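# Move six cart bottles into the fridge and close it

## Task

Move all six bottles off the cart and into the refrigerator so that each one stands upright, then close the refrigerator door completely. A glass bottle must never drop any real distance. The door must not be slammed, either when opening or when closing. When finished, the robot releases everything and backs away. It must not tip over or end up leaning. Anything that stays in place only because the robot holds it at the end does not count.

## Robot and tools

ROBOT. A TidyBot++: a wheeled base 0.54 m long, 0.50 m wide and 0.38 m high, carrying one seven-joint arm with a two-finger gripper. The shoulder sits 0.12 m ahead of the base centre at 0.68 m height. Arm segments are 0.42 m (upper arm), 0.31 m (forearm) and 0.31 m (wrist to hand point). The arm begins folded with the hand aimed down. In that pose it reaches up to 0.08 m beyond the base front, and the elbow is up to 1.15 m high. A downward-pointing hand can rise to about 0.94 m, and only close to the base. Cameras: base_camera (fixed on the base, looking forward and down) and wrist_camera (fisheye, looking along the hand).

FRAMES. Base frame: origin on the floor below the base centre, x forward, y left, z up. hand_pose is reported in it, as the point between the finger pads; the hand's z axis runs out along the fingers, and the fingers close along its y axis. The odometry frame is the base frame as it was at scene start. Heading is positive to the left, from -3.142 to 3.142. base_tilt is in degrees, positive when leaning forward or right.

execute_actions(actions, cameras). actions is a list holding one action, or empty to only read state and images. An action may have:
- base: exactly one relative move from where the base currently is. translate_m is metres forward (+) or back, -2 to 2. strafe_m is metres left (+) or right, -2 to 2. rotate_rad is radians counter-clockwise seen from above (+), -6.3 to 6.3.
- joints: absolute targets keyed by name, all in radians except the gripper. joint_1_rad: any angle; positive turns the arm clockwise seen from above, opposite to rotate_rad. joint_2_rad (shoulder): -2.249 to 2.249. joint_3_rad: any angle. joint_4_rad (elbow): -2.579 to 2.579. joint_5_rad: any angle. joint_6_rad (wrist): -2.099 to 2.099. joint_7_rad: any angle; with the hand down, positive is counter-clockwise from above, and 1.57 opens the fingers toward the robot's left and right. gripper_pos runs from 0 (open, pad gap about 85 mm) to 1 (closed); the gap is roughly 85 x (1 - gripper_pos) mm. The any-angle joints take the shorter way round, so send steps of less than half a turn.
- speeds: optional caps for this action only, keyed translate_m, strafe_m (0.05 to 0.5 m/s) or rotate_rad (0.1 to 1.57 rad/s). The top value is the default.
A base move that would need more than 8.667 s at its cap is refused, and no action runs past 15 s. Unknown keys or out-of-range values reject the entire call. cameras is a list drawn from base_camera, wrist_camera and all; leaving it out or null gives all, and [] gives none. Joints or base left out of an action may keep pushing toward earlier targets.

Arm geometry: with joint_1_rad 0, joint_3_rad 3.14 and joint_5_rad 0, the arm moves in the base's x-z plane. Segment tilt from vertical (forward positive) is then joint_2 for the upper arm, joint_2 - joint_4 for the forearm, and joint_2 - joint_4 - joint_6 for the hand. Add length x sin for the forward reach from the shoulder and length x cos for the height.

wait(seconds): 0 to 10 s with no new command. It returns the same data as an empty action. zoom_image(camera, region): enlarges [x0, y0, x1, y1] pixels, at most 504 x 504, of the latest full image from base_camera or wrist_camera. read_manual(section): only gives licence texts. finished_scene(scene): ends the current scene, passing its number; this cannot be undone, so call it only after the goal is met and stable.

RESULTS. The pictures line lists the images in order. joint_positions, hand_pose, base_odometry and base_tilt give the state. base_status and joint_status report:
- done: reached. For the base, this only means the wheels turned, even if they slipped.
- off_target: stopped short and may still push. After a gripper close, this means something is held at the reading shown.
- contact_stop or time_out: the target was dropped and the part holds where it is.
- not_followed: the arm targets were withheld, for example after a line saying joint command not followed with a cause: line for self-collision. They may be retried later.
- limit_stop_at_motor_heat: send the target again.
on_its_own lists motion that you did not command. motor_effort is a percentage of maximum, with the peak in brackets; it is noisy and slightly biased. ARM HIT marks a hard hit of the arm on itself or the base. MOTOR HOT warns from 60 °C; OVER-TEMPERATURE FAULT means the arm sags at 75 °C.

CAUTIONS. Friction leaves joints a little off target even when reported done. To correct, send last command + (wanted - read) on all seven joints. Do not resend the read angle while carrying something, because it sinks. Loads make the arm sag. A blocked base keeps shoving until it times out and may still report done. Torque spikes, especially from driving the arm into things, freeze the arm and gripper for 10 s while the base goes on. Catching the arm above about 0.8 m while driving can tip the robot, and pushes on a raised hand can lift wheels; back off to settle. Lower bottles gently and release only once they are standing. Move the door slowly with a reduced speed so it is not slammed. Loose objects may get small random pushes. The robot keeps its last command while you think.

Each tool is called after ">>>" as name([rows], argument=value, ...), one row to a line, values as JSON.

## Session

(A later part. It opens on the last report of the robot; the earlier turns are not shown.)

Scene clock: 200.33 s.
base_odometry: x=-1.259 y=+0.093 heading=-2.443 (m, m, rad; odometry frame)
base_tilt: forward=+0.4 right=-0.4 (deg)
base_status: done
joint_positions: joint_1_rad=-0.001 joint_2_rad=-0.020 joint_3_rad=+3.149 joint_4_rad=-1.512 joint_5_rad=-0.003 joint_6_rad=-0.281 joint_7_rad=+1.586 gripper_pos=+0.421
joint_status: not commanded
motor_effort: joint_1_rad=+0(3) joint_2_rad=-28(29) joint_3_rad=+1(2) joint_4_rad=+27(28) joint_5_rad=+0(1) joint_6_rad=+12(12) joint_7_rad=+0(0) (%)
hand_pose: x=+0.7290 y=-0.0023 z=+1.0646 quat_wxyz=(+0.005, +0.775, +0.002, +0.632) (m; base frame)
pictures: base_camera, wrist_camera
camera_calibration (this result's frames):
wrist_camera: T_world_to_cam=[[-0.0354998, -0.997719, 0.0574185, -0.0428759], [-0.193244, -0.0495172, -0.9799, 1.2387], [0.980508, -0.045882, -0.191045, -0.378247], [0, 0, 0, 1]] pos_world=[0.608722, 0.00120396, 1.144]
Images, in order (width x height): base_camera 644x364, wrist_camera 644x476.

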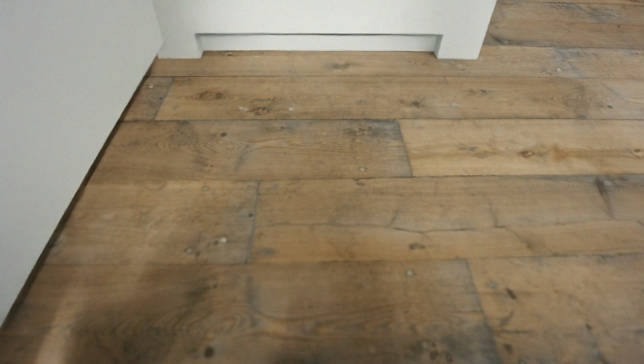

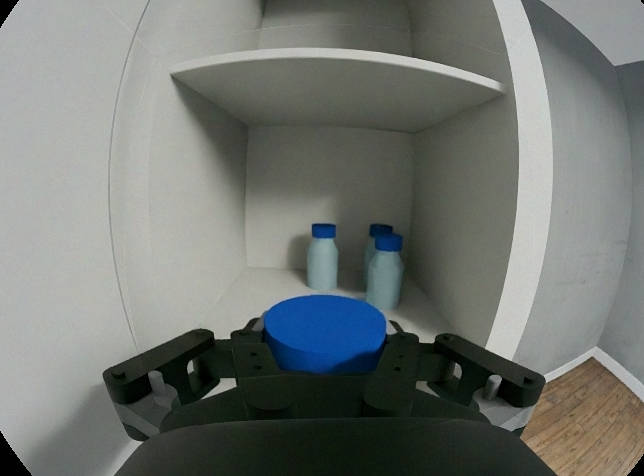

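>>> execute_actions([
  {"base":{"translate_m":0.395},"speeds":{"translate_m":0.3}},
], cameras=[])

>>> execute_actions([
  {"joints":{"joint_4_rad":-1.58,"joint_6_rad":-0.17}},
], cameras=[])

>>> execute_actions([
  {"joints":{"joint_4_rad":-1.69,"joint_6_rad":-0.11}},
], cameras=[])

>>> execute_actions([
  {"joints":{"gripper_pos":0,"joint_4_rad":-1.66}},
], cameras=[])

>>> execute_actions([
  {"base":{"translate_m":-0.9}},
], cameras=["wrist_camera"])

>>> execute_actions([
  {"base":{"strafe_m":0.38}},
], cameras=[])

>>> execute_actions([
  {"base":{"translate_m":-0.65},"joints":{"joint_2_rad":0.033,"joint_4_rad":-1.98,"joint_6_rad":0.275}},
], cameras=[])

>>> execute_actions([
  {"base":{"rotate_rad":-1.5708},"speeds":{"rotate_rad":1.0}},
])

Scene clock: 207.53 s.
base_odometry: x=-1.561 y=-0.161 heading=-2.443 (m, m, rad; odometry frame)
base_tilt: forward=+0.4 right=-0.4 (deg)
base_status: done
joint_positions: joint_1_rad=-0.001 joint_2_rad=-0.017 joint_3_rad=+3.149 joint_4_rad=-1.512 joint_5_rad=-0.003 joint_6_rad=-0.282 joint_7_rad=+1.586 gripper_pos=+0.421
joint_status: not commanded
motor_effort: joint_1_rad=+0(1) joint_2_rad=-28(31) joint_3_rad=+1(2) joint_4_rad=+27(29) joint_5_rad=-1(0) joint_6_rad=+12(12) joint_7_rad=+0(0) (%)
hand_pose: x=+0.7302 y=-0.0023 z=+1.0623 quat_wxyz=(+0.005, +0.776, +0.002, +0.630) (m; base frame)
pictures: none
No camera images: the call's "cameras" was empty. Leave "cameras" out to get every camera's image.

Scene clock: 208.47 s.
base_odometry: x=-1.561 y=-0.161 heading=-2.443 (m, m, rad; odometry frame)
base_tilt: forward=+0.4 right=-0.4 (deg)
base_status: not commanded
joint_positions: joint_1_rad=-0.001 joint_2_rad=-0.017 joint_3_rad=+3.149 joint_4_rad=-1.601 joint_5_rad=-0.003 joint_6_rad=-0.220 joint_7_rad=+1.586 gripper_pos=+0.421
joint_status: all done
motor_effort: joint_1_rad=+0(0) joint_2_rad=-28(30) joint_3_rad=+1(0) joint_4_rad=+28(30) joint_5_rad=-1(0) joint_6_rad=+11(12) joint_7_rad=+0(1) (%)
hand_pose: x=+0.7292 y=-0.0023 z=+1.0260 quat_wxyz=(+0.005, +0.785, +0.002, +0.620) (m; base frame)
pictures: none
No camera images: the call's "cameras" was empty. Leave "cameras" out to get every camera's image.

Scene clock: 209.40 s.
base_odometry: x=-1.561 y=-0.161 heading=-2.443 (m, m, rad; odometry frame)
base_tilt: forward=+0.3 right=-0.4 (deg)
base_status: not commanded
joint_positions: joint_1_rad=-0.001 joint_2_rad=-0.036 joint_3_rad=+3.149 joint_4_rad=-1.669 joint_5_rad=-0.003 joint_6_rad=-0.129 joint_7_rad=+1.585 gripper_pos=+0.421
joint_status: all done
motor_effort: joint_1_rad=+0(1) joint_2_rad=-22(28) joint_3_rad=+0(1) joint_4_rad=+22(26) joint_5_rad=+0(0) joint_6_rad=+7(11) joint_7_rad=+0(0) (%)
hand_pose: x=+0.7233 y=-0.0024 z=+1.0237 quat_wxyz=(+0.005, +0.771, +0.002, +0.636) (m; base frame)
pictures: none
No camera images: the call's "cameras" was empty. Leave "cameras" out to get every camera's image.

Scene clock: 210.50 s.
base_odometry: x=-1.561 y=-0.161 heading=-2.443 (m, m, rad; odometry frame)
base_tilt: forward=+0.4 right=-0.4 (deg)
base_status: not commanded
joint_positions: joint_1_rad=-0.001 joint_2_rad=-0.036 joint_3_rad=+3.149 joint_4_rad=-1.668 joint_5_rad=-0.003 joint_6_rad=-0.129 joint_7_rad=+1.585 gripper_pos=+0.000
joint_status: all done
motor_effort: joint_1_rad=+1(0) joint_2_rad=-22(26) joint_3_rad=+1(0) joint_4_rad=+22(24) joint_5_rad=+0(0) joint_6_rad=+8(10) joint_7_rad=+0(1) (%)
hand_pose: x=+0.7235 y=-0.0024 z=+1.0239 quat_wxyz=(+0.005, +0.771, +0.002, +0.637) (m; base frame)
pictures: none
No camera images: the call's "cameras" was empty. Leave "cameras" out to get every camera's image.

Scene clock: 213.80 s.
base_odometry: x=-0.872 y=+0.418 heading=-2.442 (m, m, rad; odometry frame)
base_tilt: forward=+0.4 right=-0.4 (deg)
base_status: done
joint_positions: joint_1_rad=-0.001 joint_2_rad=-0.045 joint_3_rad=+3.149 joint_4_rad=-1.668 joint_5_rad=-0.003 joint_6_rad=-0.129 joint_7_rad=+1.585 gripper_pos=+0.000
joint_status: not commanded
motor_effort: joint_1_rad=+0(2) joint_2_rad=-22(27) joint_3_rad=+1(2) joint_4_rad=+22(24) joint_5_rad=-1(1) joint_6_rad=+8(9) joint_7_rad=-1(0) (%)
hand_pose: x=+0.7204 y=-0.0024 z=+1.0296 quat_wxyz=(+0.005, +0.768, +0.002, +0.640) (m; base frame)
pictures: wrist_camera
camera_calibration (this result's frames):
wrist_camera: T_world_to_cam=[[-0.0372859, -0.997737, 0.0559526, -0.0385155], [-0.172439, -0.0487277, -0.983814, 1.19182], [0.984314, -0.0463308, -0.170232, -0.400679], [0, 0, 0, 1]] pos_world=[0.598475, 0.00108264, 1.10648]
Images, in order (width x height): wrist_camera 644x476.

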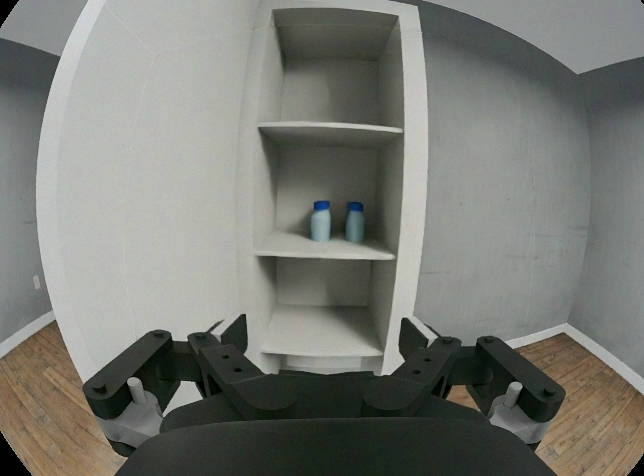

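Scene clock: 215.90 s.
base_odometry: x=-0.627 y=+0.128 heading=-2.442 (m, m, rad; odometry frame)
base_tilt: forward=+0.4 right=-0.4 (deg)
base_status: done
joint_positions: joint_1_rad=-0.001 joint_2_rad=-0.045 joint_3_rad=+3.146 joint_4_rad=-1.668 joint_5_rad=-0.003 joint_6_rad=-0.129 joint_7_rad=+1.585 gripper_pos=+0.000
joint_status: not commanded
motor_effort: joint_1_rad=+0(2) joint_2_rad=-22(24) joint_3_rad=+1(1) joint_4_rad=+23(23) joint_5_rad=+0(1) joint_6_rad=+8(8) joint_7_rad=+1(0) (%)
hand_pose: x=+0.7204 y=-0.0009 z=+1.0296 quat_wxyz=(+0.005, +0.768, +0.003, +0.640) (m; base frame)
pictures: none
No camera images: the call's "cameras" was empty. Leave "cameras" out to get every camera's image.

Scene clock: 218.57 s.
base_odometry: x=-0.130 y=+0.546 heading=-2.442 (m, m, rad; odometry frame)
base_tilt: forward=+0.3 right=-0.4 (deg)
base_status: done
joint_positions: joint_1_rad=-0.001 joint_2_rad=+0.033 joint_3_rad=+3.146 joint_4_rad=-1.972 joint_5_rad=-0.003 joint_6_rad=+0.250 joint_7_rad=+1.585 gripper_pos=+0.000
joint_status: all done
motor_effort: joint_1_rad=-1(0) joint_2_rad=-24(27) joint_3_rad=+1(1) joint_4_rad=+21(23) joint_5_rad=+0(0) joint_6_rad=+8(9) joint_7_rad=+0(1) (%)
hand_pose: x=+0.7242 y=-0.0011 z=+0.9130 quat_wxyz=(+0.005, +0.769, +0.003, +0.639) (m; base frame)
pictures: none
No camera images: the call's "cameras" was empty. Leave "cameras" out to get every camera's image.

Scene clock: 221.10 s.
base_odometry: x=-0.130 y=+0.546 heading=+2.270 (m, m, rad; odometry frame)
base_tilt: forward=+0.4 right=-0.4 (deg)
base_status: done
joint_positions: joint_1_rad=-0.001 joint_2_rad=+0.033 joint_3_rad=+3.151 joint_4_rad=-1.972 joint_5_rad=-0.003 joint_6_rad=+0.251 joint_7_rad=+1.585 gripper_pos=+0.000
joint_status: not commanded
motor_effort: joint_1_rad=+0(2) joint_2_rad=-23(25) joint_3_rad=+1(4) joint_4_rad=+20(20) joint_5_rad=-1(1) joint_6_rad=+8(8) joint_7_rad=+0(0) (%)
hand_pose: x=+0.7242 y=-0.0039 z=+0.9130 quat_wxyz=(+0.007, +0.769, +0.001, +0.639) (m; base frame)
pictures: base_camera, wrist_camera
camera_calibration (this result's frames):
wrist_camera: T_world_to_cam=[[-0.0403069, -0.997563, 0.0569427, -0.0320073], [-0.175319, -0.0490441, -0.983289, 1.07931], [0.983686, -0.0496164, -0.172915, -0.421506], [0, 0, 0, 1]] pos_world=[0.602562, 0.0000907048, 0.99021]
Images, in order (width x height): base_camera 644x364, wrist_camera 644x476.

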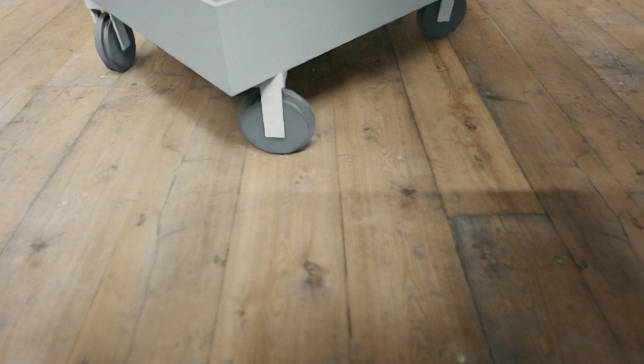

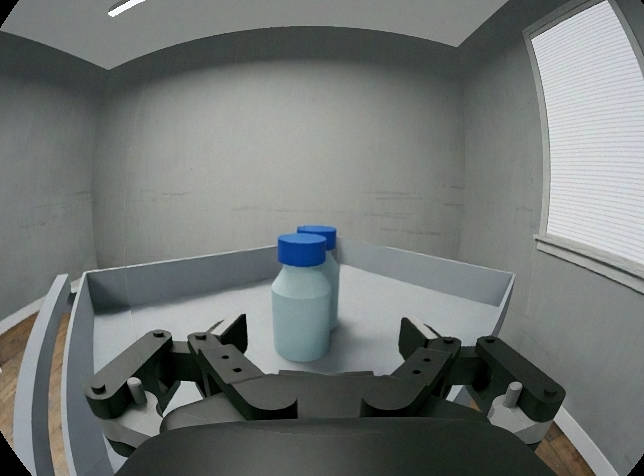

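>>> execute_actions([
  {"base":{"strafe_m":0.017}},
], cameras=[])

>>> execute_actions([
  {"base":{"translate_m":0.165},"speeds":{"translate_m":0.15}},
], cameras=["wrist_camera"])

Scene clock: 223.53 s.
base_odometry: x=-0.143 y=+0.535 heading=+2.269 (m, m, rad; odometry frame)
base_tilt: forward=+0.4 right=-0.4 (deg)
base_status: done
joint_positions: joint_1_rad=-0.001 joint_2_rad=+0.033 joint_3_rad=+3.148 joint_4_rad=-1.972 joint_5_rad=-0.003 joint_6_rad=+0.251 joint_7_rad=+1.585 gripper_pos=+0.000
joint_status: not commanded
motor_effort: joint_1_rad=+1(2) joint_2_rad=-24(24) joint_3_rad=+1(2) joint_4_rad=+21(21) joint_5_rad=+0(1) joint_6_rad=+8(8) joint_7_rad=+0(1) (%)
hand_pose: x=+0.7242 y=-0.0025 z=+0.9130 quat_wxyz=(+0.006, +0.769, +0.002, +0.639) (m; base frame)
pictures: none
No camera images: the call's "cameras" was empty. Leave "cameras" out to get every camera's image.

Scene clock: 225.30 s.
base_odometry: x=-0.249 y=+0.661 heading=+2.270 (m, m, rad; odometry frame)
base_tilt: forward=+0.4 right=-0.4 (deg)
base_status: done
joint_positions: joint_1_rad=-0.001 joint_2_rad=+0.034 joint_3_rad=+3.148 joint_4_rad=-1.972 joint_5_rad=-0.003 joint_6_rad=+0.251 joint_7_rad=+1.585 gripper_pos=+0.000
joint_status: not commanded
motor_effort: joint_1_rad=+0(1) joint_2_rad=-23(27) joint_3_rad=+1(0) joint_4_rad=+21(22) joint_5_rad=-1(1) joint_6_rad=+8(8) joint_7_rad=+0(0) (%)
hand_pose: x=+0.7243 y=-0.0025 z=+0.9128 quat_wxyz=(+0.006, +0.769, +0.002, +0.639) (m; base frame)
pictures: wrist_camera
camera_calibration (this result's frames):
wrist_camera: T_world_to_cam=[[-0.0379616, -0.997659, 0.0568806, -0.0322322], [-0.175349, -0.0493879, -0.983267, 1.07914], [0.983774, -0.0473003, -0.173064, -0.421504], [0, 0, 0, 1]] pos_world=[0.602666, 0.00120219, 0.989964]
Images, in order (width x height): wrist_camera 644x476.

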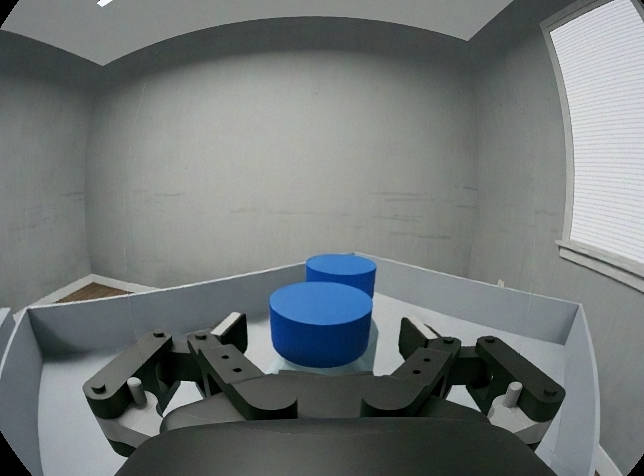

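>>> execute_actions([
  {"base":{"translate_m":0.024},"speeds":{"translate_m":0.1}},
], cameras=[])

>>> execute_actions([
  {"joints":{"gripper_pos":1}},
], cameras=["wrist_camera"])

>>> execute_actions([
  {"joints":{"joint_2_rad":-0.045,"joint_4_rad":-1.48,"joint_6_rad":-0.28}},
], cameras=[])

>>> execute_actions([
  {"base":{"translate_m":-0.189}},
], cameras=[])

>>> execute_actions([
  {"base":{"rotate_rad":1.5708},"speeds":{"rotate_rad":1.0}},
], cameras=[])

>>> execute_actions([
  {"base":{"translate_m":0.58}},
], cameras=[])

>>> execute_actions([
  {"base":{"strafe_m":-0.38}},
], cameras=[])

>>> execute_actions([
  {"base":{"translate_m":0.56}},
])

Scene clock: 229.47 s.
base_odometry: x=-0.265 y=+0.680 heading=+2.270 (m, m, rad; odometry frame)
base_tilt: forward=+0.4 right=-0.3 (deg)
base_status: done
joint_positions: joint_1_rad=-0.001 joint_2_rad=+0.038 joint_3_rad=+3.148 joint_4_rad=-1.973 joint_5_rad=-0.003 joint_6_rad=+0.251 joint_7_rad=+1.585 gripper_pos=+0.000
joint_status: not commanded
motor_effort: joint_1_rad=-1(1) joint_2_rad=-24(26) joint_3_rad=+1(2) joint_4_rad=+21(22) joint_5_rad=-1(0) joint_6_rad=+8(8) joint_7_rad=+0(0) (%)
hand_pose: x=+0.7253 y=-0.0025 z=+0.9102 quat_wxyz=(+0.006, +0.770, +0.002, +0.637) (m; base frame)
pictures: none
No camera images: the call's "cameras" was empty. Leave "cameras" out to get every camera's image.

Scene clock: 230.57 s.
base_odometry: x=-0.265 y=+0.680 heading=+2.270 (m, m, rad; odometry frame)
base_tilt: forward=+0.3 right=-0.4 (deg)
base_status: not commanded
joint_positions: joint_1_rad=-0.001 joint_2_rad=+0.038 joint_3_rad=+3.148 joint_4_rad=-1.973 joint_5_rad=-0.003 joint_6_rad=+0.251 joint_7_rad=+1.585 gripper_pos=+0.421
joint_status: gripper_pos off_target (ended at +0.421, target +1.000)
motor_effort: joint_1_rad=+1(1) joint_2_rad=-23(24) joint_3_rad=+1(1) joint_4_rad=+20(22) joint_5_rad=-1(1) joint_6_rad=+8(8) joint_7_rad=+0(1) (%)
hand_pose: x=+0.7253 y=-0.0025 z=+0.9103 quat_wxyz=(+0.006, +0.770, +0.002, +0.638) (m; base frame)
pictures: wrist_camera
camera_calibration (this result's frames):
wrist_camera: T_world_to_cam=[[-0.0377367, -0.997659, 0.0570346, -0.0323586], [-0.179247, -0.0493916, -0.982564, 1.07904], [0.98308, -0.047302, -0.176963, -0.418786], [0, 0, 0, 1]] pos_world=[0.603893, 0.0012033, 0.987962]
Images, in order (width x height): wrist_camera 644x476.

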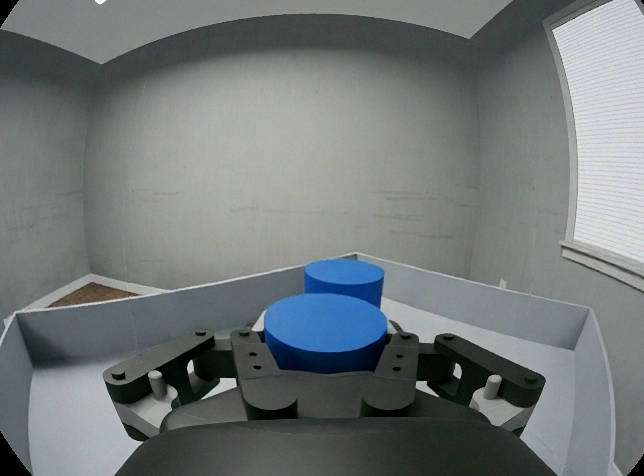

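Scene clock: 232.30 s.
base_odometry: x=-0.265 y=+0.680 heading=+2.270 (m, m, rad; odometry frame)
base_tilt: forward=+0.4 right=-0.4 (deg)
base_status: not commanded
joint_positions: joint_1_rad=-0.001 joint_2_rad=-0.021 joint_3_rad=+3.148 joint_4_rad=-1.507 joint_5_rad=-0.003 joint_6_rad=-0.272 joint_7_rad=+1.585 gripper_pos=+0.421
joint_status: all done
motor_effort: joint_1_rad=+0(0) joint_2_rad=-27(31) joint_3_rad=+1(1) joint_4_rad=+26(26) joint_5_rad=-1(1) joint_6_rad=+11(12) joint_7_rad=+0(1) (%)
hand_pose: x=+0.7295 y=-0.0021 z=+1.0711 quat_wxyz=(+0.005, +0.770, +0.002, +0.638) (m; base frame)
pictures: none
No camera images: the call's "cameras" was empty. Leave "cameras" out to get every camera's image.

Scene clock: 233.93 s.
base_odometry: x=-0.143 y=+0.535 heading=+2.270 (m, m, rad; odometry frame)
base_tilt: forward=+0.3 right=-0.3 (deg)
base_status: done
joint_positions: joint_1_rad=-0.001 joint_2_rad=-0.027 joint_3_rad=+3.148 joint_4_rad=-1.507 joint_5_rad=-0.003 joint_6_rad=-0.275 joint_7_rad=+1.585 gripper_pos=+0.421
joint_status: not commanded
motor_effort: joint_1_rad=+0(2) joint_2_rad=-26(31) joint_3_rad=+1(2) joint_4_rad=+26(28) joint_5_rad=+0(1) joint_6_rad=+11(11) joint_7_rad=+0(0) (%)
hand_pose: x=+0.7267 y=-0.0021 z=+1.0741 quat_wxyz=(+0.005, +0.769, +0.002, +0.639) (m; base frame)
pictures: none
No camera images: the call's "cameras" was empty. Leave "cameras" out to get every camera's image.

Scene clock: 236.47 s.
base_odometry: x=-0.143 y=+0.535 heading=-2.443 (m, m, rad; odometry frame)
base_tilt: forward=+0.4 right=-0.4 (deg)
base_status: done
joint_positions: joint_1_rad=-0.001 joint_2_rad=-0.027 joint_3_rad=+3.147 joint_4_rad=-1.507 joint_5_rad=-0.003 joint_6_rad=-0.275 joint_7_rad=+1.585 gripper_pos=+0.421
joint_status: not commanded
motor_effort: joint_1_rad=+0(3) joint_2_rad=-26(28) joint_3_rad=+1(3) joint_4_rad=+26(27) joint_5_rad=+0(1) joint_6_rad=+11(11) joint_7_rad=-1(1) (%)
hand_pose: x=+0.7267 y=-0.0009 z=+1.0741 quat_wxyz=(+0.005, +0.769, +0.003, +0.639) (m; base frame)
pictures: none
No camera images: the call's "cameras" was empty. Leave "cameras" out to get every camera's image.

Scene clock: 239.00 s.
base_odometry: x=-0.587 y=+0.161 heading=-2.442 (m, m, rad; odometry frame)
base_tilt: forward=+0.4 right=-0.4 (deg)
base_status: done
joint_positions: joint_1_rad=-0.001 joint_2_rad=-0.023 joint_3_rad=+3.147 joint_4_rad=-1.507 joint_5_rad=-0.003 joint_6_rad=-0.276 joint_7_rad=+1.585 gripper_pos=+0.421
joint_status: not commanded
motor_effort: joint_1_rad=+0(1) joint_2_rad=-27(30) joint_3_rad=+1(0) joint_4_rad=+26(27) joint_5_rad=+0(1) joint_6_rad=+11(11) joint_7_rad=+0(0) (%)
hand_pose: x=+0.7284 y=-0.0009 z=+1.0710 quat_wxyz=(+0.005, +0.771, +0.003, +0.637) (m; base frame)
pictures: none
No camera images: the call's "cameras" was empty. Leave "cameras" out to get every camera's image.

Scene clock: 241.10 s.
base_odometry: x=-0.832 y=+0.452 heading=-2.442 (m, m, rad; odometry frame)
base_tilt: forward=+0.4 right=-0.4 (deg)
base_status: done
joint_positions: joint_1_rad=+0.000 joint_2_rad=-0.023 joint_3_rad=+3.153 joint_4_rad=-1.507 joint_5_rad=-0.003 joint_6_rad=-0.277 joint_7_rad=+1.585 gripper_pos=+0.421
joint_status: not commanded
motor_effort: joint_1_rad=+0(4) joint_2_rad=-27(28) joint_3_rad=+1(4) joint_4_rad=+26(27) joint_5_rad=-1(1) joint_6_rad=+11(11) joint_7_rad=+0(0) (%)
hand_pose: x=+0.7284 y=-0.0054 z=+1.0710 quat_wxyz=(+0.007, +0.771, +0.000, +0.637) (m; base frame)
pictures: none
No camera images: the call's "cameras" was empty. Leave "cameras" out to get every camera's image.

Scene clock: 243.57 s.
base_odometry: x=-1.261 y=+0.091 heading=-2.442 (m, m, rad; odometry frame)
base_tilt: forward=+0.4 right=-0.3 (deg)
base_status: done
joint_positions: joint_1_rad=+0.000 joint_2_rad=-0.021 joint_3_rad=+3.153 joint_4_rad=-1.507 joint_5_rad=-0.003 joint_6_rad=-0.277 joint_7_rad=+1.585 gripper_pos=+0.421
joint_status: not commanded
motor_effort: joint_1_rad=+0(1) joint_2_rad=-27(30) joint_3_rad=+1(2) joint_4_rad=+26(28) joint_5_rad=-1(1) joint_6_rad=+11(12) joint_7_rad=+0(0) (%)
hand_pose: x=+0.7292 y=-0.0054 z=+1.0696 quat_wxyz=(+0.007, +0.772, +0.000, +0.636) (m; base frame)
pictures: base_camera, wrist_camera
camera_calibration (this result's frames):
wrist_camera: T_world_to_cam=[[-0.0412706, -0.997566, 0.0562018, -0.0407677], [-0.183641, -0.047718, -0.981834, 1.2386], [0.982127, -0.0508419, -0.181225, -0.389323], [0, 0, 0, 1]] pos_world=[0.608141, -0.00135874, 1.14784]
Images, in order (width x height): base_camera 644x364, wrist_camera 644x476.

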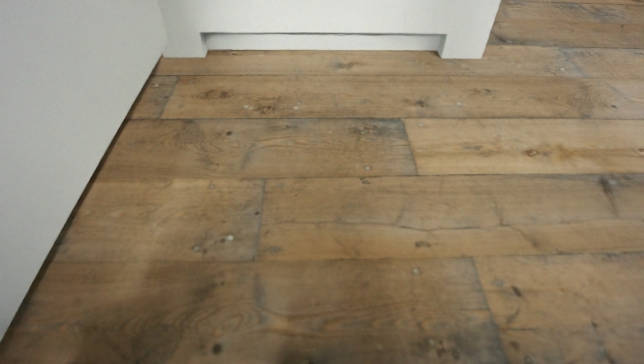

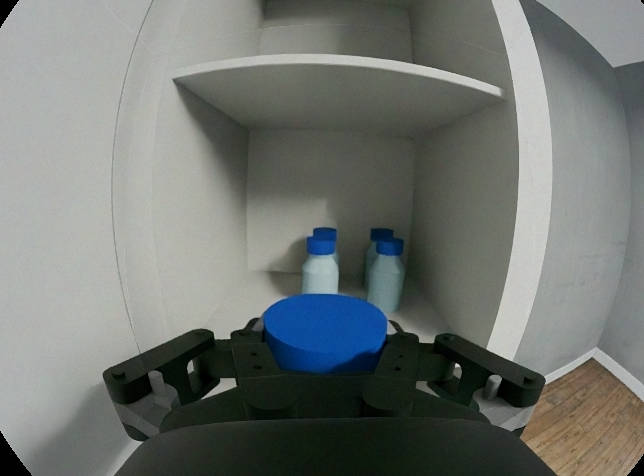

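>>> execute_actions([
  {"base":{"translate_m":0.295},"speeds":{"translate_m":0.3}},
], cameras=[])

>>> execute_actions([
  {"joints":{"joint_4_rad":-1.59,"joint_6_rad":-0.17}},
], cameras=[])

>>> execute_actions([
  {"joints":{"joint_4_rad":-1.68,"joint_6_rad":-0.11}},
], cameras=[])

>>> execute_actions([
  {"joints":{"gripper_pos":0,"joint_4_rad":-1.66}},
], cameras=[])

>>> execute_actions([
  {"base":{"translate_m":-0.3}},
], cameras=["wrist_camera"])

>>> execute_actions([
  {"base":{"strafe_m":-0.59},"joints":{"joint_2_rad":0.033,"joint_4_rad":-1.98,"joint_6_rad":0.275}},
], cameras=[])

>>> execute_actions([
  {"base":{"rotate_rad":-3.1416}},
], cameras=[])

>>> execute_actions([
  {"base":{"translate_m":0.345}},
])

Scene clock: 250.60 s.
base_odometry: x=-1.486 y=-0.098 heading=-2.443 (m, m, rad; odometry frame)
base_tilt: forward=+0.4 right=-0.4 (deg)
base_status: done
joint_positions: joint_1_rad=+0.000 joint_2_rad=-0.022 joint_3_rad=+3.153 joint_4_rad=-1.507 joint_5_rad=-0.003 joint_6_rad=-0.277 joint_7_rad=+1.585 gripper_pos=+0.421
joint_status: not commanded
motor_effort: joint_1_rad=-1(1) joint_2_rad=-26(30) joint_3_rad=+1(2) joint_4_rad=+26(28) joint_5_rad=+0(1) joint_6_rad=+11(11) joint_7_rad=+0(0) (%)
hand_pose: x=+0.7287 y=-0.0054 z=+1.0703 quat_wxyz=(+0.007, +0.771, +0.000, +0.636) (m; base frame)
pictures: none
No camera images: the call's "cameras" was empty. Leave "cameras" out to get every camera's image.

Scene clock: 251.53 s.
base_odometry: x=-1.486 y=-0.098 heading=-2.443 (m, m, rad; odometry frame)
base_tilt: forward=+0.4 right=-0.4 (deg)
base_status: not commanded
joint_positions: joint_1_rad=+0.000 joint_2_rad=-0.022 joint_3_rad=+3.153 joint_4_rad=-1.605 joint_5_rad=-0.003 joint_6_rad=-0.215 joint_7_rad=+1.585 gripper_pos=+0.421
joint_status: all done
motor_effort: joint_1_rad=+0(0) joint_2_rad=-26(28) joint_3_rad=+1(1) joint_4_rad=+26(28) joint_5_rad=-1(1) joint_6_rad=+11(11) joint_7_rad=+0(0) (%)
hand_pose: x=+0.7274 y=-0.0054 z=+1.0286 quat_wxyz=(+0.007, +0.783, +0.000, +0.622) (m; base frame)
pictures: none
No camera images: the call's "cameras" was empty. Leave "cameras" out to get every camera's image.

Scene clock: 252.40 s.
base_odometry: x=-1.486 y=-0.098 heading=-2.443 (m, m, rad; odometry frame)
base_tilt: forward=+0.4 right=-0.4 (deg)
base_status: not commanded
joint_positions: joint_1_rad=+0.000 joint_2_rad=-0.033 joint_3_rad=+3.153 joint_4_rad=-1.665 joint_5_rad=-0.003 joint_6_rad=-0.134 joint_7_rad=+1.585 gripper_pos=+0.421
joint_status: all done
motor_effort: joint_1_rad=+0(0) joint_2_rad=-23(27) joint_3_rad=+1(1) joint_4_rad=+21(27) joint_5_rad=-1(1) joint_6_rad=+8(10) joint_7_rad=+0(0) (%)
hand_pose: x=+0.7245 y=-0.0055 z=+1.0227 quat_wxyz=(+0.007, +0.773, +0.000, +0.635) (m; base frame)
pictures: none
No camera images: the call's "cameras" was empty. Leave "cameras" out to get every camera's image.

Scene clock: 253.50 s.
base_odometry: x=-1.486 y=-0.098 heading=-2.443 (m, m, rad; odometry frame)
base_tilt: forward=+0.4 right=-0.4 (deg)
base_status: not commanded
joint_positions: joint_1_rad=+0.000 joint_2_rad=-0.033 joint_3_rad=+3.153 joint_4_rad=-1.665 joint_5_rad=-0.003 joint_6_rad=-0.134 joint_7_rad=+1.585 gripper_pos=+0.000
joint_status: all done
motor_effort: joint_1_rad=+1(1) joint_2_rad=-23(25) joint_3_rad=+1(1) joint_4_rad=+22(24) joint_5_rad=-1(1) joint_6_rad=+8(10) joint_7_rad=+1(0) (%)
hand_pose: x=+0.7243 y=-0.0055 z=+1.0231 quat_wxyz=(+0.007, +0.772, +0.000, +0.635) (m; base frame)
pictures: none
No camera images: the call's "cameras" was empty. Leave "cameras" out to get every camera's image.

Scene clock: 255.50 s.
base_odometry: x=-1.256 y=+0.095 heading=-2.442 (m, m, rad; odometry frame)
base_tilt: forward=+0.4 right=-0.4 (deg)
base_status: done
joint_positions: joint_1_rad=+0.000 joint_2_rad=-0.050 joint_3_rad=+3.153 joint_4_rad=-1.665 joint_5_rad=-0.003 joint_6_rad=-0.132 joint_7_rad=+1.585 gripper_pos=+0.000
joint_status: not commanded
motor_effort: joint_1_rad=+0(1) joint_2_rad=-22(26) joint_3_rad=+1(1) joint_4_rad=+23(23) joint_5_rad=+0(0) joint_6_rad=+8(9) joint_7_rad=+0(0) (%)
hand_pose: x=+0.7186 y=-0.0054 z=+1.0335 quat_wxyz=(+0.007, +0.767, +0.000, +0.642) (m; base frame)
pictures: wrist_camera
camera_calibration (this result's frames):
wrist_camera: T_world_to_cam=[[-0.0424641, -0.997561, 0.0553884, -0.0375019], [-0.168069, -0.0475161, -0.984629, 1.19293], [0.98486, -0.0511204, -0.165641, -0.403599], [0, 0, 0, 1]] pos_world=[0.59639, -0.00135936, 1.10982]
Images, in order (width x height): wrist_camera 644x476.

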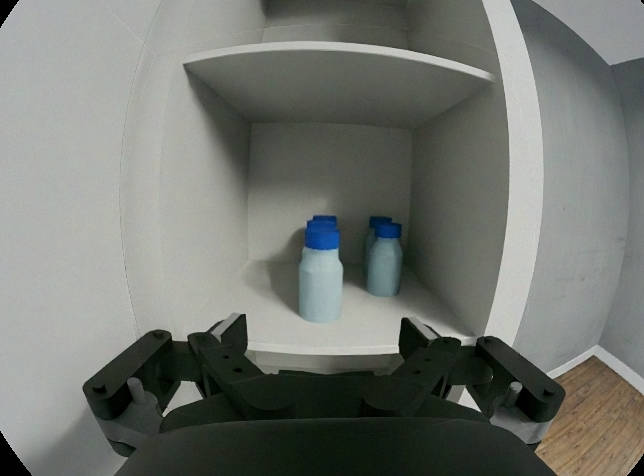

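Scene clock: 258.03 s.
base_odometry: x=-1.636 y=+0.547 heading=-2.443 (m, m, rad; odometry frame)
base_tilt: forward=+0.4 right=-0.4 (deg)
base_status: done
joint_positions: joint_1_rad=+0.000 joint_2_rad=+0.028 joint_3_rad=+3.152 joint_4_rad=-1.973 joint_5_rad=-0.003 joint_6_rad=+0.249 joint_7_rad=+1.585 gripper_pos=+0.000
joint_status: all done
motor_effort: joint_1_rad=+0(3) joint_2_rad=-23(26) joint_3_rad=+1(4) joint_4_rad=+20(23) joint_5_rad=-1(0) joint_6_rad=+8(9) joint_7_rad=+0(0) (%)
hand_pose: x=+0.7228 y=-0.0050 z=+0.9149 quat_wxyz=(+0.007, +0.768, +0.000, +0.640) (m; base frame)
pictures: none
No camera images: the call's "cameras" was empty. Leave "cameras" out to get every camera's image.

Scene clock: 261.37 s.
base_odometry: x=-1.636 y=+0.547 heading=+0.699 (m, m, rad; odometry frame)
base_tilt: forward=+0.4 right=-0.4 (deg)
base_status: done
joint_positions: joint_1_rad=+0.000 joint_2_rad=+0.032 joint_3_rad=+3.152 joint_4_rad=-1.973 joint_5_rad=-0.003 joint_6_rad=+0.249 joint_7_rad=+1.585 gripper_pos=+0.000
joint_status: not commanded
motor_effort: joint_1_rad=+0(2) joint_2_rad=-23(26) joint_3_rad=+1(3) joint_4_rad=+21(22) joint_5_rad=-1(1) joint_6_rad=+8(9) joint_7_rad=-1(1) (%)
hand_pose: x=+0.7236 y=-0.0054 z=+0.9129 quat_wxyz=(+0.007, +0.769, +0.000, +0.639) (m; base frame)
pictures: none
No camera images: the call's "cameras" was empty. Leave "cameras" out to get every camera's image.

Scene clock: 263.40 s.
base_odometry: x=-1.372 y=+0.769 heading=+0.699 (m, m, rad; odometry frame)
base_tilt: forward=+0.4 right=-0.4 (deg)
base_status: done
joint_positions: joint_1_rad=+0.000 joint_2_rad=+0.037 joint_3_rad=+3.152 joint_4_rad=-1.973 joint_5_rad=-0.003 joint_6_rad=+0.251 joint_7_rad=+1.585 gripper_pos=+0.000
joint_status: not commanded
motor_effort: joint_1_rad=+1(1) joint_2_rad=-23(28) joint_3_rad=+1(2) joint_4_rad=+21(22) joint_5_rad=+0(0) joint_6_rad=+8(9) joint_7_rad=+0(0) (%)
hand_pose: x=+0.7250 y=-0.0054 z=+0.9101 quat_wxyz=(+0.008, +0.771, +0.000, +0.637) (m; base frame)
pictures: base_camera, wrist_camera
camera_calibration (this result's frames):
wrist_camera: T_world_to_cam=[[-0.0427251, -0.997459, 0.0570116, -0.031687], [-0.17986, -0.0484524, -0.982498, 1.07903], [0.982764, -0.0522314, -0.177333, -0.418169], [0, 0, 0, 1]] pos_world=[0.603683, -0.00116628, 0.9878]
Images, in order (width x height): base_camera 644x364, wrist_camera 644x476.

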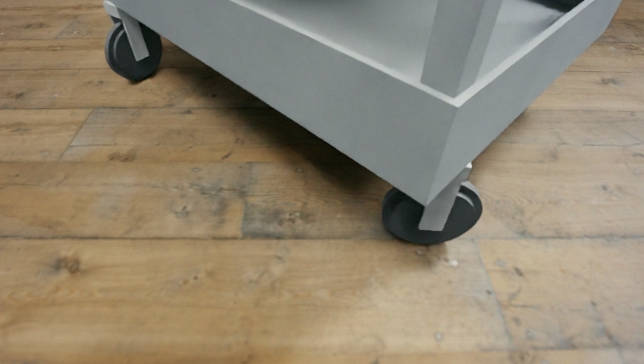

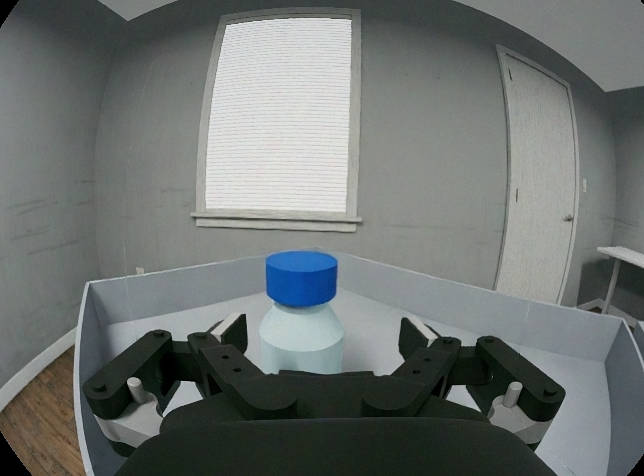

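>>> execute_actions([
  {"base":{"strafe_m":0.013}},
], cameras=[])

>>> execute_actions([
  {"base":{"translate_m":0.087},"speeds":{"translate_m":0.1}},
], cameras=[])

>>> execute_actions([
  {"joints":{"gripper_pos":1}},
], cameras=["wrist_camera"])

>>> execute_actions([
  {"joints":{"joint_2_rad":-0.045,"joint_4_rad":-1.48,"joint_6_rad":-0.28}},
], cameras=[])

>>> execute_actions([
  {"base":{"translate_m":-0.43}},
], cameras=[])

>>> execute_actions([
  {"base":{"rotate_rad":3.1416},"speeds":{"rotate_rad":1.2}},
], cameras=[])

>>> execute_actions([
  {"base":{"strafe_m":0.475}},
])

Scene clock: 267.30 s.
base_odometry: x=-1.380 y=+0.779 heading=+0.699 (m, m, rad; odometry frame)
base_tilt: forward=+0.4 right=-0.4 (deg)
base_status: done
joint_positions: joint_1_rad=+0.000 joint_2_rad=+0.037 joint_3_rad=+3.150 joint_4_rad=-1.973 joint_5_rad=-0.003 joint_6_rad=+0.252 joint_7_rad=+1.585 gripper_pos=+0.000
joint_status: not commanded
motor_effort: joint_1_rad=+0(3) joint_2_rad=-23(26) joint_3_rad=+1(2) joint_4_rad=+20(21) joint_5_rad=+0(0) joint_6_rad=+8(8) joint_7_rad=+0(0) (%)
hand_pose: x=+0.7250 y=-0.0042 z=+0.9101 quat_wxyz=(+0.007, +0.770, +0.001, +0.637) (m; base frame)
pictures: none
No camera images: the call's "cameras" was empty. Leave "cameras" out to get every camera's image.

Scene clock: 268.73 s.
base_odometry: x=-1.313 y=+0.835 heading=+0.699 (m, m, rad; odometry frame)
base_tilt: forward=+0.4 right=-0.4 (deg)
base_status: done
joint_positions: joint_1_rad=+0.000 joint_2_rad=+0.035 joint_3_rad=+3.150 joint_4_rad=-1.974 joint_5_rad=-0.003 joint_6_rad=+0.252 joint_7_rad=+1.585 gripper_pos=+0.000
joint_status: not commanded
motor_effort: joint_1_rad=+0(1) joint_2_rad=-24(27) joint_3_rad=+1(0) joint_4_rad=+21(22) joint_5_rad=+0(1) joint_6_rad=+8(8) joint_7_rad=+0(0) (%)
hand_pose: x=+0.7246 y=-0.0042 z=+0.9113 quat_wxyz=(+0.007, +0.770, +0.001, +0.638) (m; base frame)
pictures: none
No camera images: the call's "cameras" was empty. Leave "cameras" out to get every camera's image.

Scene clock: 269.83 s.
base_odometry: x=-1.313 y=+0.835 heading=+0.699 (m, m, rad; odometry frame)
base_tilt: forward=+0.4 right=-0.4 (deg)
base_status: not commanded
joint_positions: joint_1_rad=+0.000 joint_2_rad=+0.035 joint_3_rad=+3.150 joint_4_rad=-1.974 joint_5_rad=-0.003 joint_6_rad=+0.252 joint_7_rad=+1.585 gripper_pos=+0.422
joint_status: gripper_pos off_target (ended at +0.422, target +1.000)
motor_effort: joint_1_rad=+1(1) joint_2_rad=-23(24) joint_3_rad=+1(2) joint_4_rad=+20(22) joint_5_rad=-1(1) joint_6_rad=+8(9) joint_7_rad=-1(0) (%)
hand_pose: x=+0.7246 y=-0.0042 z=+0.9114 quat_wxyz=(+0.007, +0.770, +0.001, +0.638) (m; base frame)
pictures: wrist_camera
camera_calibration (this result's frames):
wrist_camera: T_world_to_cam=[[-0.0408069, -0.997549, 0.0568441, -0.031784], [-0.177373, -0.0487556, -0.982935, 1.07888], [0.983297, -0.0501932, -0.174948, -0.420004], [0, 0, 0, 1]] pos_world=[0.603055, -0.000186203, 0.988793]
Images, in order (width x height): wrist_camera 644x476.

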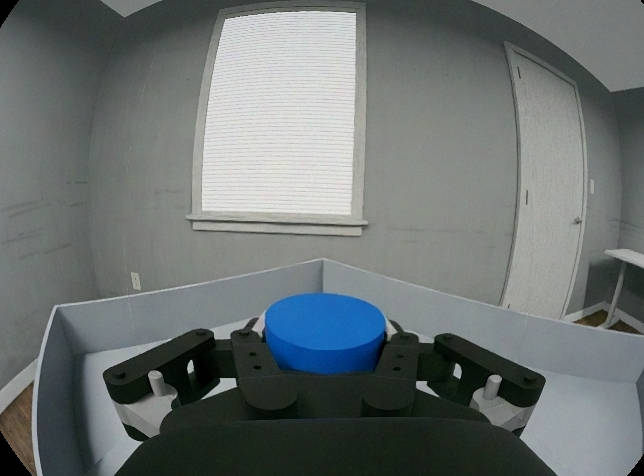

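Scene clock: 271.57 s.
base_odometry: x=-1.313 y=+0.835 heading=+0.699 (m, m, rad; odometry frame)
base_tilt: forward=+0.4 right=-0.4 (deg)
base_status: not commanded
joint_positions: joint_1_rad=+0.000 joint_2_rad=-0.016 joint_3_rad=+3.150 joint_4_rad=-1.512 joint_5_rad=-0.003 joint_6_rad=-0.276 joint_7_rad=+1.585 gripper_pos=+0.422
joint_status: all done
motor_effort: joint_1_rad=+0(0) joint_2_rad=-28(31) joint_3_rad=+1(1) joint_4_rad=+27(27) joint_5_rad=+0(2) joint_6_rad=+11(13) joint_7_rad=+0(0) (%)
hand_pose: x=+0.7310 y=-0.0039 z=+1.0638 quat_wxyz=(+0.006, +0.774, +0.001, +0.633) (m; base frame)
pictures: none
No camera images: the call's "cameras" was empty. Leave "cameras" out to get every camera's image.

Scene clock: 273.93 s.
base_odometry: x=-1.643 y=+0.559 heading=+0.699 (m, m, rad; odometry frame)
base_tilt: forward=+0.4 right=-0.4 (deg)
base_status: done
joint_positions: joint_1_rad=+0.000 joint_2_rad=-0.026 joint_3_rad=+3.150 joint_4_rad=-1.511 joint_5_rad=-0.003 joint_6_rad=-0.280 joint_7_rad=+1.585 gripper_pos=+0.422
joint_status: not commanded
motor_effort: joint_1_rad=+0(3) joint_2_rad=-28(32) joint_3_rad=+1(1) joint_4_rad=+28(28) joint_5_rad=-1(1) joint_6_rad=+11(12) joint_7_rad=+1(0) (%)
hand_pose: x=+0.7266 y=-0.0037 z=+1.0693 quat_wxyz=(+0.006, +0.772, +0.001, +0.635) (m; base frame)
pictures: none
No camera images: the call's "cameras" was empty. Leave "cameras" out to get every camera's image.

Scene clock: 277.67 s.
base_odometry: x=-1.643 y=+0.559 heading=-2.443 (m, m, rad; odometry frame)
base_tilt: forward=+0.4 right=-0.4 (deg)
base_status: done
joint_positions: joint_1_rad=-0.001 joint_2_rad=-0.022 joint_3_rad=+3.147 joint_4_rad=-1.511 joint_5_rad=-0.003 joint_6_rad=-0.280 joint_7_rad=+1.585 gripper_pos=+0.422
joint_status: not commanded
motor_effort: joint_1_rad=+1(3) joint_2_rad=-28(30) joint_3_rad=+1(2) joint_4_rad=+26(27) joint_5_rad=-1(2) joint_6_rad=+11(12) joint_7_rad=+0(0) (%)
hand_pose: x=+0.7285 y=-0.0010 z=+1.0663 quat_wxyz=(+0.004, +0.774, +0.003, +0.633) (m; base frame)
pictures: none
No camera images: the call's "cameras" was empty. Leave "cameras" out to get every camera's image.

Scene clock: 280.00 s.
base_odometry: x=-1.337 y=+0.195 heading=-2.443 (m, m, rad; odometry frame)
base_tilt: forward=+0.4 right=-0.4 (deg)
base_status: done
joint_positions: joint_1_rad=-0.002 joint_2_rad=-0.022 joint_3_rad=+3.145 joint_4_rad=-1.511 joint_5_rad=-0.003 joint_6_rad=-0.280 joint_7_rad=+1.585 gripper_pos=+0.422
joint_status: not commanded
motor_effort: joint_1_rad=+0(3) joint_2_rad=-28(29) joint_3_rad=+2(2) joint_4_rad=+26(27) joint_5_rad=+0(1) joint_6_rad=+11(12) joint_7_rad=+0(0) (%)
hand_pose: x=+0.7285 y=+0.0010 z=+1.0663 quat_wxyz=(+0.003, +0.774, +0.004, +0.633) (m; base frame)
pictures: base_camera, wrist_camera
camera_calibration (this result's frames):
wrist_camera: T_world_to_cam=[[-0.0304745, -0.997939, 0.05648, -0.0423536], [-0.189834, -0.0496992, -0.980558, 1.23865], [0.981343, -0.0406038, -0.187928, -0.381196], [0, 0, 0, 1]] pos_world=[0.607931, 0.00381559, 1.14532]
Images, in order (width x height): base_camera 644x364, wrist_camera 644x476.

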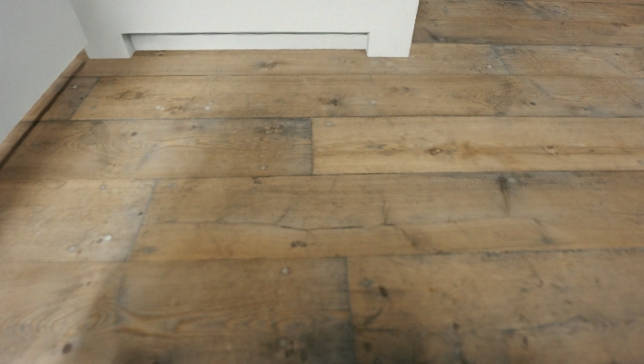

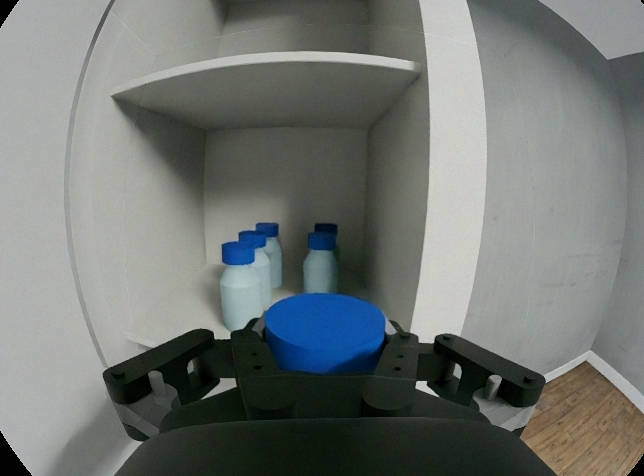

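>>> execute_actions([
  {"base":{"translate_m":0.305},"speeds":{"translate_m":0.3}},
], cameras=[])

>>> execute_actions([
  {"joints":{"joint_4_rad":-1.58,"joint_6_rad":-0.17}},
], cameras=[])

>>> execute_actions([
  {"joints":{"joint_4_rad":-1.69,"joint_6_rad":-0.11}},
], cameras=[])

>>> execute_actions([
  {"joints":{"gripper_pos":0,"joint_4_rad":-1.66}},
], cameras=[])

>>> execute_actions([
  {"base":{"translate_m":-0.87}},
], cameras=["wrist_camera"])

>>> execute_actions([
  {"base":{"strafe_m":0.64},"joints":{"joint_2_rad":0.15,"joint_4_rad":-2.15,"joint_6_rad":0.73,"gripper_pos":1}},
], cameras=["wrist_camera"])

>>> execute_actions([
  {"base":{"translate_m":0.3}},
])

Scene clock: 286.47 s.
base_odometry: x=-1.570 y=-0.001 heading=-2.442 (m, m, rad; odometry frame)
base_tilt: forward=+0.4 right=-0.4 (deg)
base_status: done
joint_positions: joint_1_rad=-0.002 joint_2_rad=-0.018 joint_3_rad=+3.145 joint_4_rad=-1.511 joint_5_rad=-0.003 joint_6_rad=-0.281 joint_7_rad=+1.585 gripper_pos=+0.422
joint_status: not commanded
motor_effort: joint_1_rad=+0(1) joint_2_rad=-28(31) joint_3_rad=+1(2) joint_4_rad=+27(28) joint_5_rad=+0(1) joint_6_rad=+11(12) joint_7_rad=+0(0) (%)
hand_pose: x=+0.7299 y=+0.0010 z=+1.0638 quat_wxyz=(+0.003, +0.775, +0.004, +0.632) (m; base frame)
pictures: none
No camera images: the call's "cameras" was empty. Leave "cameras" out to get every camera's image.

Scene clock: 287.40 s.
base_odometry: x=-1.570 y=-0.001 heading=-2.442 (m, m, rad; odometry frame)
base_tilt: forward=+0.4 right=-0.4 (deg)
base_status: not commanded
joint_positions: joint_1_rad=-0.002 joint_2_rad=-0.018 joint_3_rad=+3.145 joint_4_rad=-1.600 joint_5_rad=-0.003 joint_6_rad=-0.219 joint_7_rad=+1.585 gripper_pos=+0.422
joint_status: all done
motor_effort: joint_1_rad=+0(0) joint_2_rad=-28(29) joint_3_rad=+1(1) joint_4_rad=+27(28) joint_5_rad=-1(1) joint_6_rad=+11(12) joint_7_rad=+0(0) (%)
hand_pose: x=+0.7290 y=+0.0010 z=+1.0278 quat_wxyz=(+0.003, +0.784, +0.004, +0.621) (m; base frame)
pictures: none
No camera images: the call's "cameras" was empty. Leave "cameras" out to get every camera's image.

Scene clock: 288.33 s.
base_odometry: x=-1.570 y=-0.001 heading=-2.443 (m, m, rad; odometry frame)
base_tilt: forward=+0.4 right=-0.4 (deg)
base_status: not commanded
joint_positions: joint_1_rad=-0.002 joint_2_rad=-0.036 joint_3_rad=+3.145 joint_4_rad=-1.669 joint_5_rad=-0.003 joint_6_rad=-0.129 joint_7_rad=+1.585 gripper_pos=+0.422
joint_status: all done
motor_effort: joint_1_rad=+0(0) joint_2_rad=-22(28) joint_3_rad=+1(1) joint_4_rad=+21(28) joint_5_rad=-1(1) joint_6_rad=+7(12) joint_7_rad=+0(0) (%)
hand_pose: x=+0.7233 y=+0.0009 z=+1.0237 quat_wxyz=(+0.004, +0.771, +0.004, +0.636) (m; base frame)
pictures: none
No camera images: the call's "cameras" was empty. Leave "cameras" out to get every camera's image.

Scene clock: 289.43 s.
base_odometry: x=-1.570 y=-0.001 heading=-2.443 (m, m, rad; odometry frame)
base_tilt: forward=+0.3 right=-0.4 (deg)
base_status: not commanded
joint_positions: joint_1_rad=-0.002 joint_2_rad=-0.036 joint_3_rad=+3.145 joint_4_rad=-1.668 joint_5_rad=-0.003 joint_6_rad=-0.129 joint_7_rad=+1.585 gripper_pos=+0.000
joint_status: all done
motor_effort: joint_1_rad=+0(0) joint_2_rad=-22(26) joint_3_rad=+1(1) joint_4_rad=+22(26) joint_5_rad=+0(1) joint_6_rad=+8(10) joint_7_rad=+0(0) (%)
hand_pose: x=+0.7235 y=+0.0009 z=+1.0239 quat_wxyz=(+0.004, +0.771, +0.004, +0.637) (m; base frame)
pictures: none
No camera images: the call's "cameras" was empty. Leave "cameras" out to get every camera's image.

Scene clock: 292.63 s.
base_odometry: x=-0.904 y=+0.559 heading=-2.443 (m, m, rad; odometry frame)
base_tilt: forward=+0.4 right=-0.4 (deg)
base_status: done
joint_positions: joint_1_rad=-0.002 joint_2_rad=-0.044 joint_3_rad=+3.145 joint_4_rad=-1.668 joint_5_rad=-0.003 joint_6_rad=-0.129 joint_7_rad=+1.585 gripper_pos=+0.000
joint_status: not commanded
motor_effort: joint_1_rad=+0(2) joint_2_rad=-22(27) joint_3_rad=+1(2) joint_4_rad=+22(24) joint_5_rad=-1(0) joint_6_rad=+8(9) joint_7_rad=+0(0) (%)
hand_pose: x=+0.7205 y=+0.0004 z=+1.0294 quat_wxyz=(+0.004, +0.768, +0.004, +0.640) (m; base frame)
pictures: wrist_camera
camera_calibration (this result's frames):
wrist_camera: T_world_to_cam=[[-0.0326737, -0.997905, 0.0558377, -0.0388676], [-0.172598, -0.0493945, -0.983753, 1.19177], [0.98445, -0.0417803, -0.170623, -0.400376], [0, 0, 0, 1]] pos_world=[0.598579, 0.00335301, 1.10627]
Images, in order (width x height): wrist_camera 644x476.

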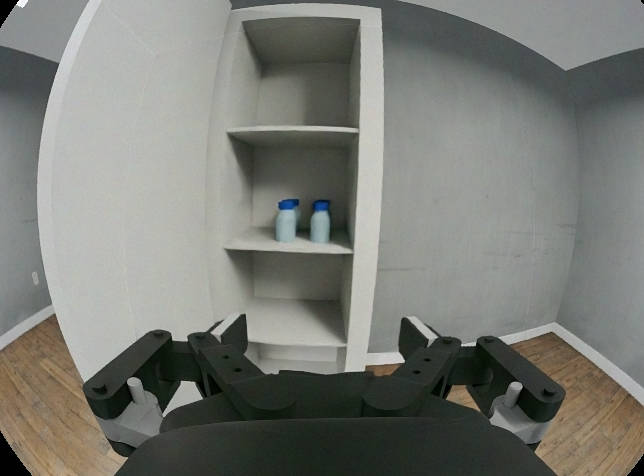

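Scene clock: 295.27 s.
base_odometry: x=-0.492 y=+0.069 heading=-2.442 (m, m, rad; odometry frame)
base_tilt: forward=+0.4 right=-0.4 (deg)
base_status: done
joint_positions: joint_1_rad=-0.002 joint_2_rad=+0.142 joint_3_rad=+3.147 joint_4_rad=-2.139 joint_5_rad=-0.003 joint_6_rad=+0.707 joint_7_rad=+1.585 gripper_pos=+0.999
joint_status: all done
motor_effort: joint_1_rad=+1(2) joint_2_rad=-26(28) joint_3_rad=+1(2) joint_4_rad=+19(24) joint_5_rad=-1(1) joint_6_rad=+8(9) joint_7_rad=+0(1) (%)
hand_pose: x=+0.7282 y=-0.0010 z=+0.8924 quat_wxyz=(+0.006, +0.708, +0.003, +0.706) (m; base frame)
pictures: wrist_camera
camera_calibration (this result's frames):
wrist_camera: T_world_to_cam=[[-0.0460731, -0.997629, 0.051125, -0.0184427], [0.00439648, -0.0513814, -0.998669, 0.942718], [0.998928, -0.045787, 0.00675335, -0.60024], [0, 0, 0, 1]] pos_world=[0.594602, 0.002556, 0.94646]
Images, in order (width x height): wrist_camera 644x476.

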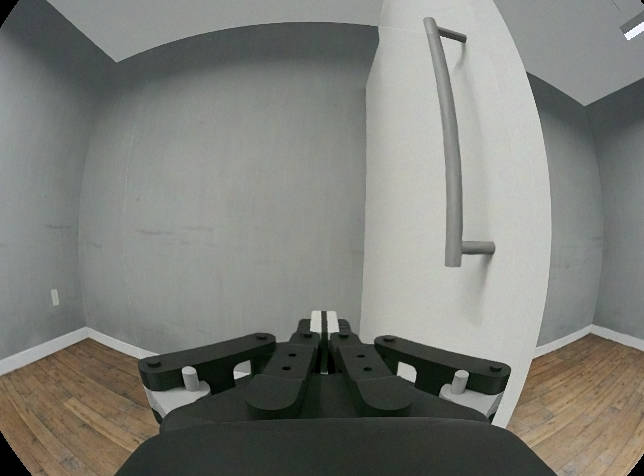

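Scene clock: 297.17 s.
base_odometry: x=-0.722 y=-0.125 heading=-2.442 (m, m, rad; odometry frame)
base_tilt: forward=+0.3 right=-0.4 (deg)
base_status: done
joint_positions: joint_1_rad=-0.002 joint_2_rad=+0.150 joint_3_rad=+3.147 joint_4_rad=-2.140 joint_5_rad=-0.003 joint_6_rad=+0.707 joint_7_rad=+1.585 gripper_pos=+0.999
joint_status: not commanded
motor_effort: joint_1_rad=+0(0) joint_2_rad=-25(28) joint_3_rad=+1(0) joint_4_rad=+19(19) joint_5_rad=-1(1) joint_6_rad=+8(9) joint_7_rad=+0(0) (%)
hand_pose: x=+0.7296 y=-0.0010 z=+0.8868 quat_wxyz=(+0.006, +0.712, +0.003, +0.703) (m; base frame)
pictures: base_camera, wrist_camera
camera_calibration (this result's frames):
wrist_camera: T_world_to_cam=[[-0.0456026, -0.997628, 0.0515609, -0.0188167], [-0.00478948, -0.0513957, -0.998667, 0.943787], [0.998948, -0.0457887, -0.00243435, -0.593462], [0, 0, 0, 1]] pos_world=[0.5965, 0.00256057, 0.942054]
Images, in order (width x height): base_camera 644x364, wrist_camera 644x476.

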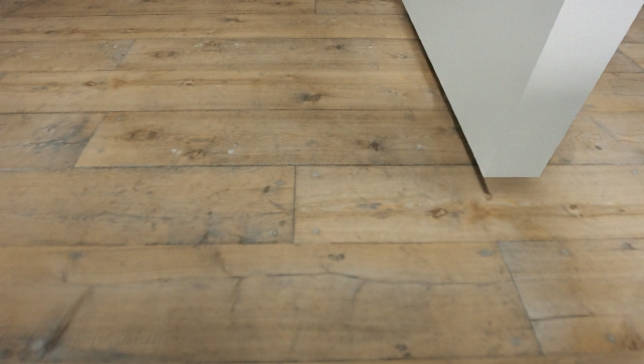

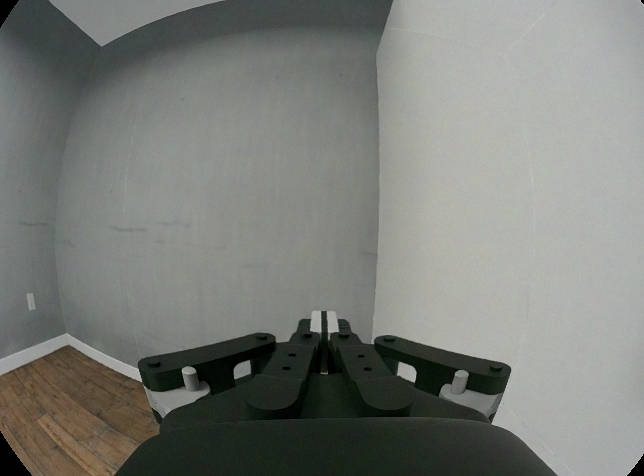

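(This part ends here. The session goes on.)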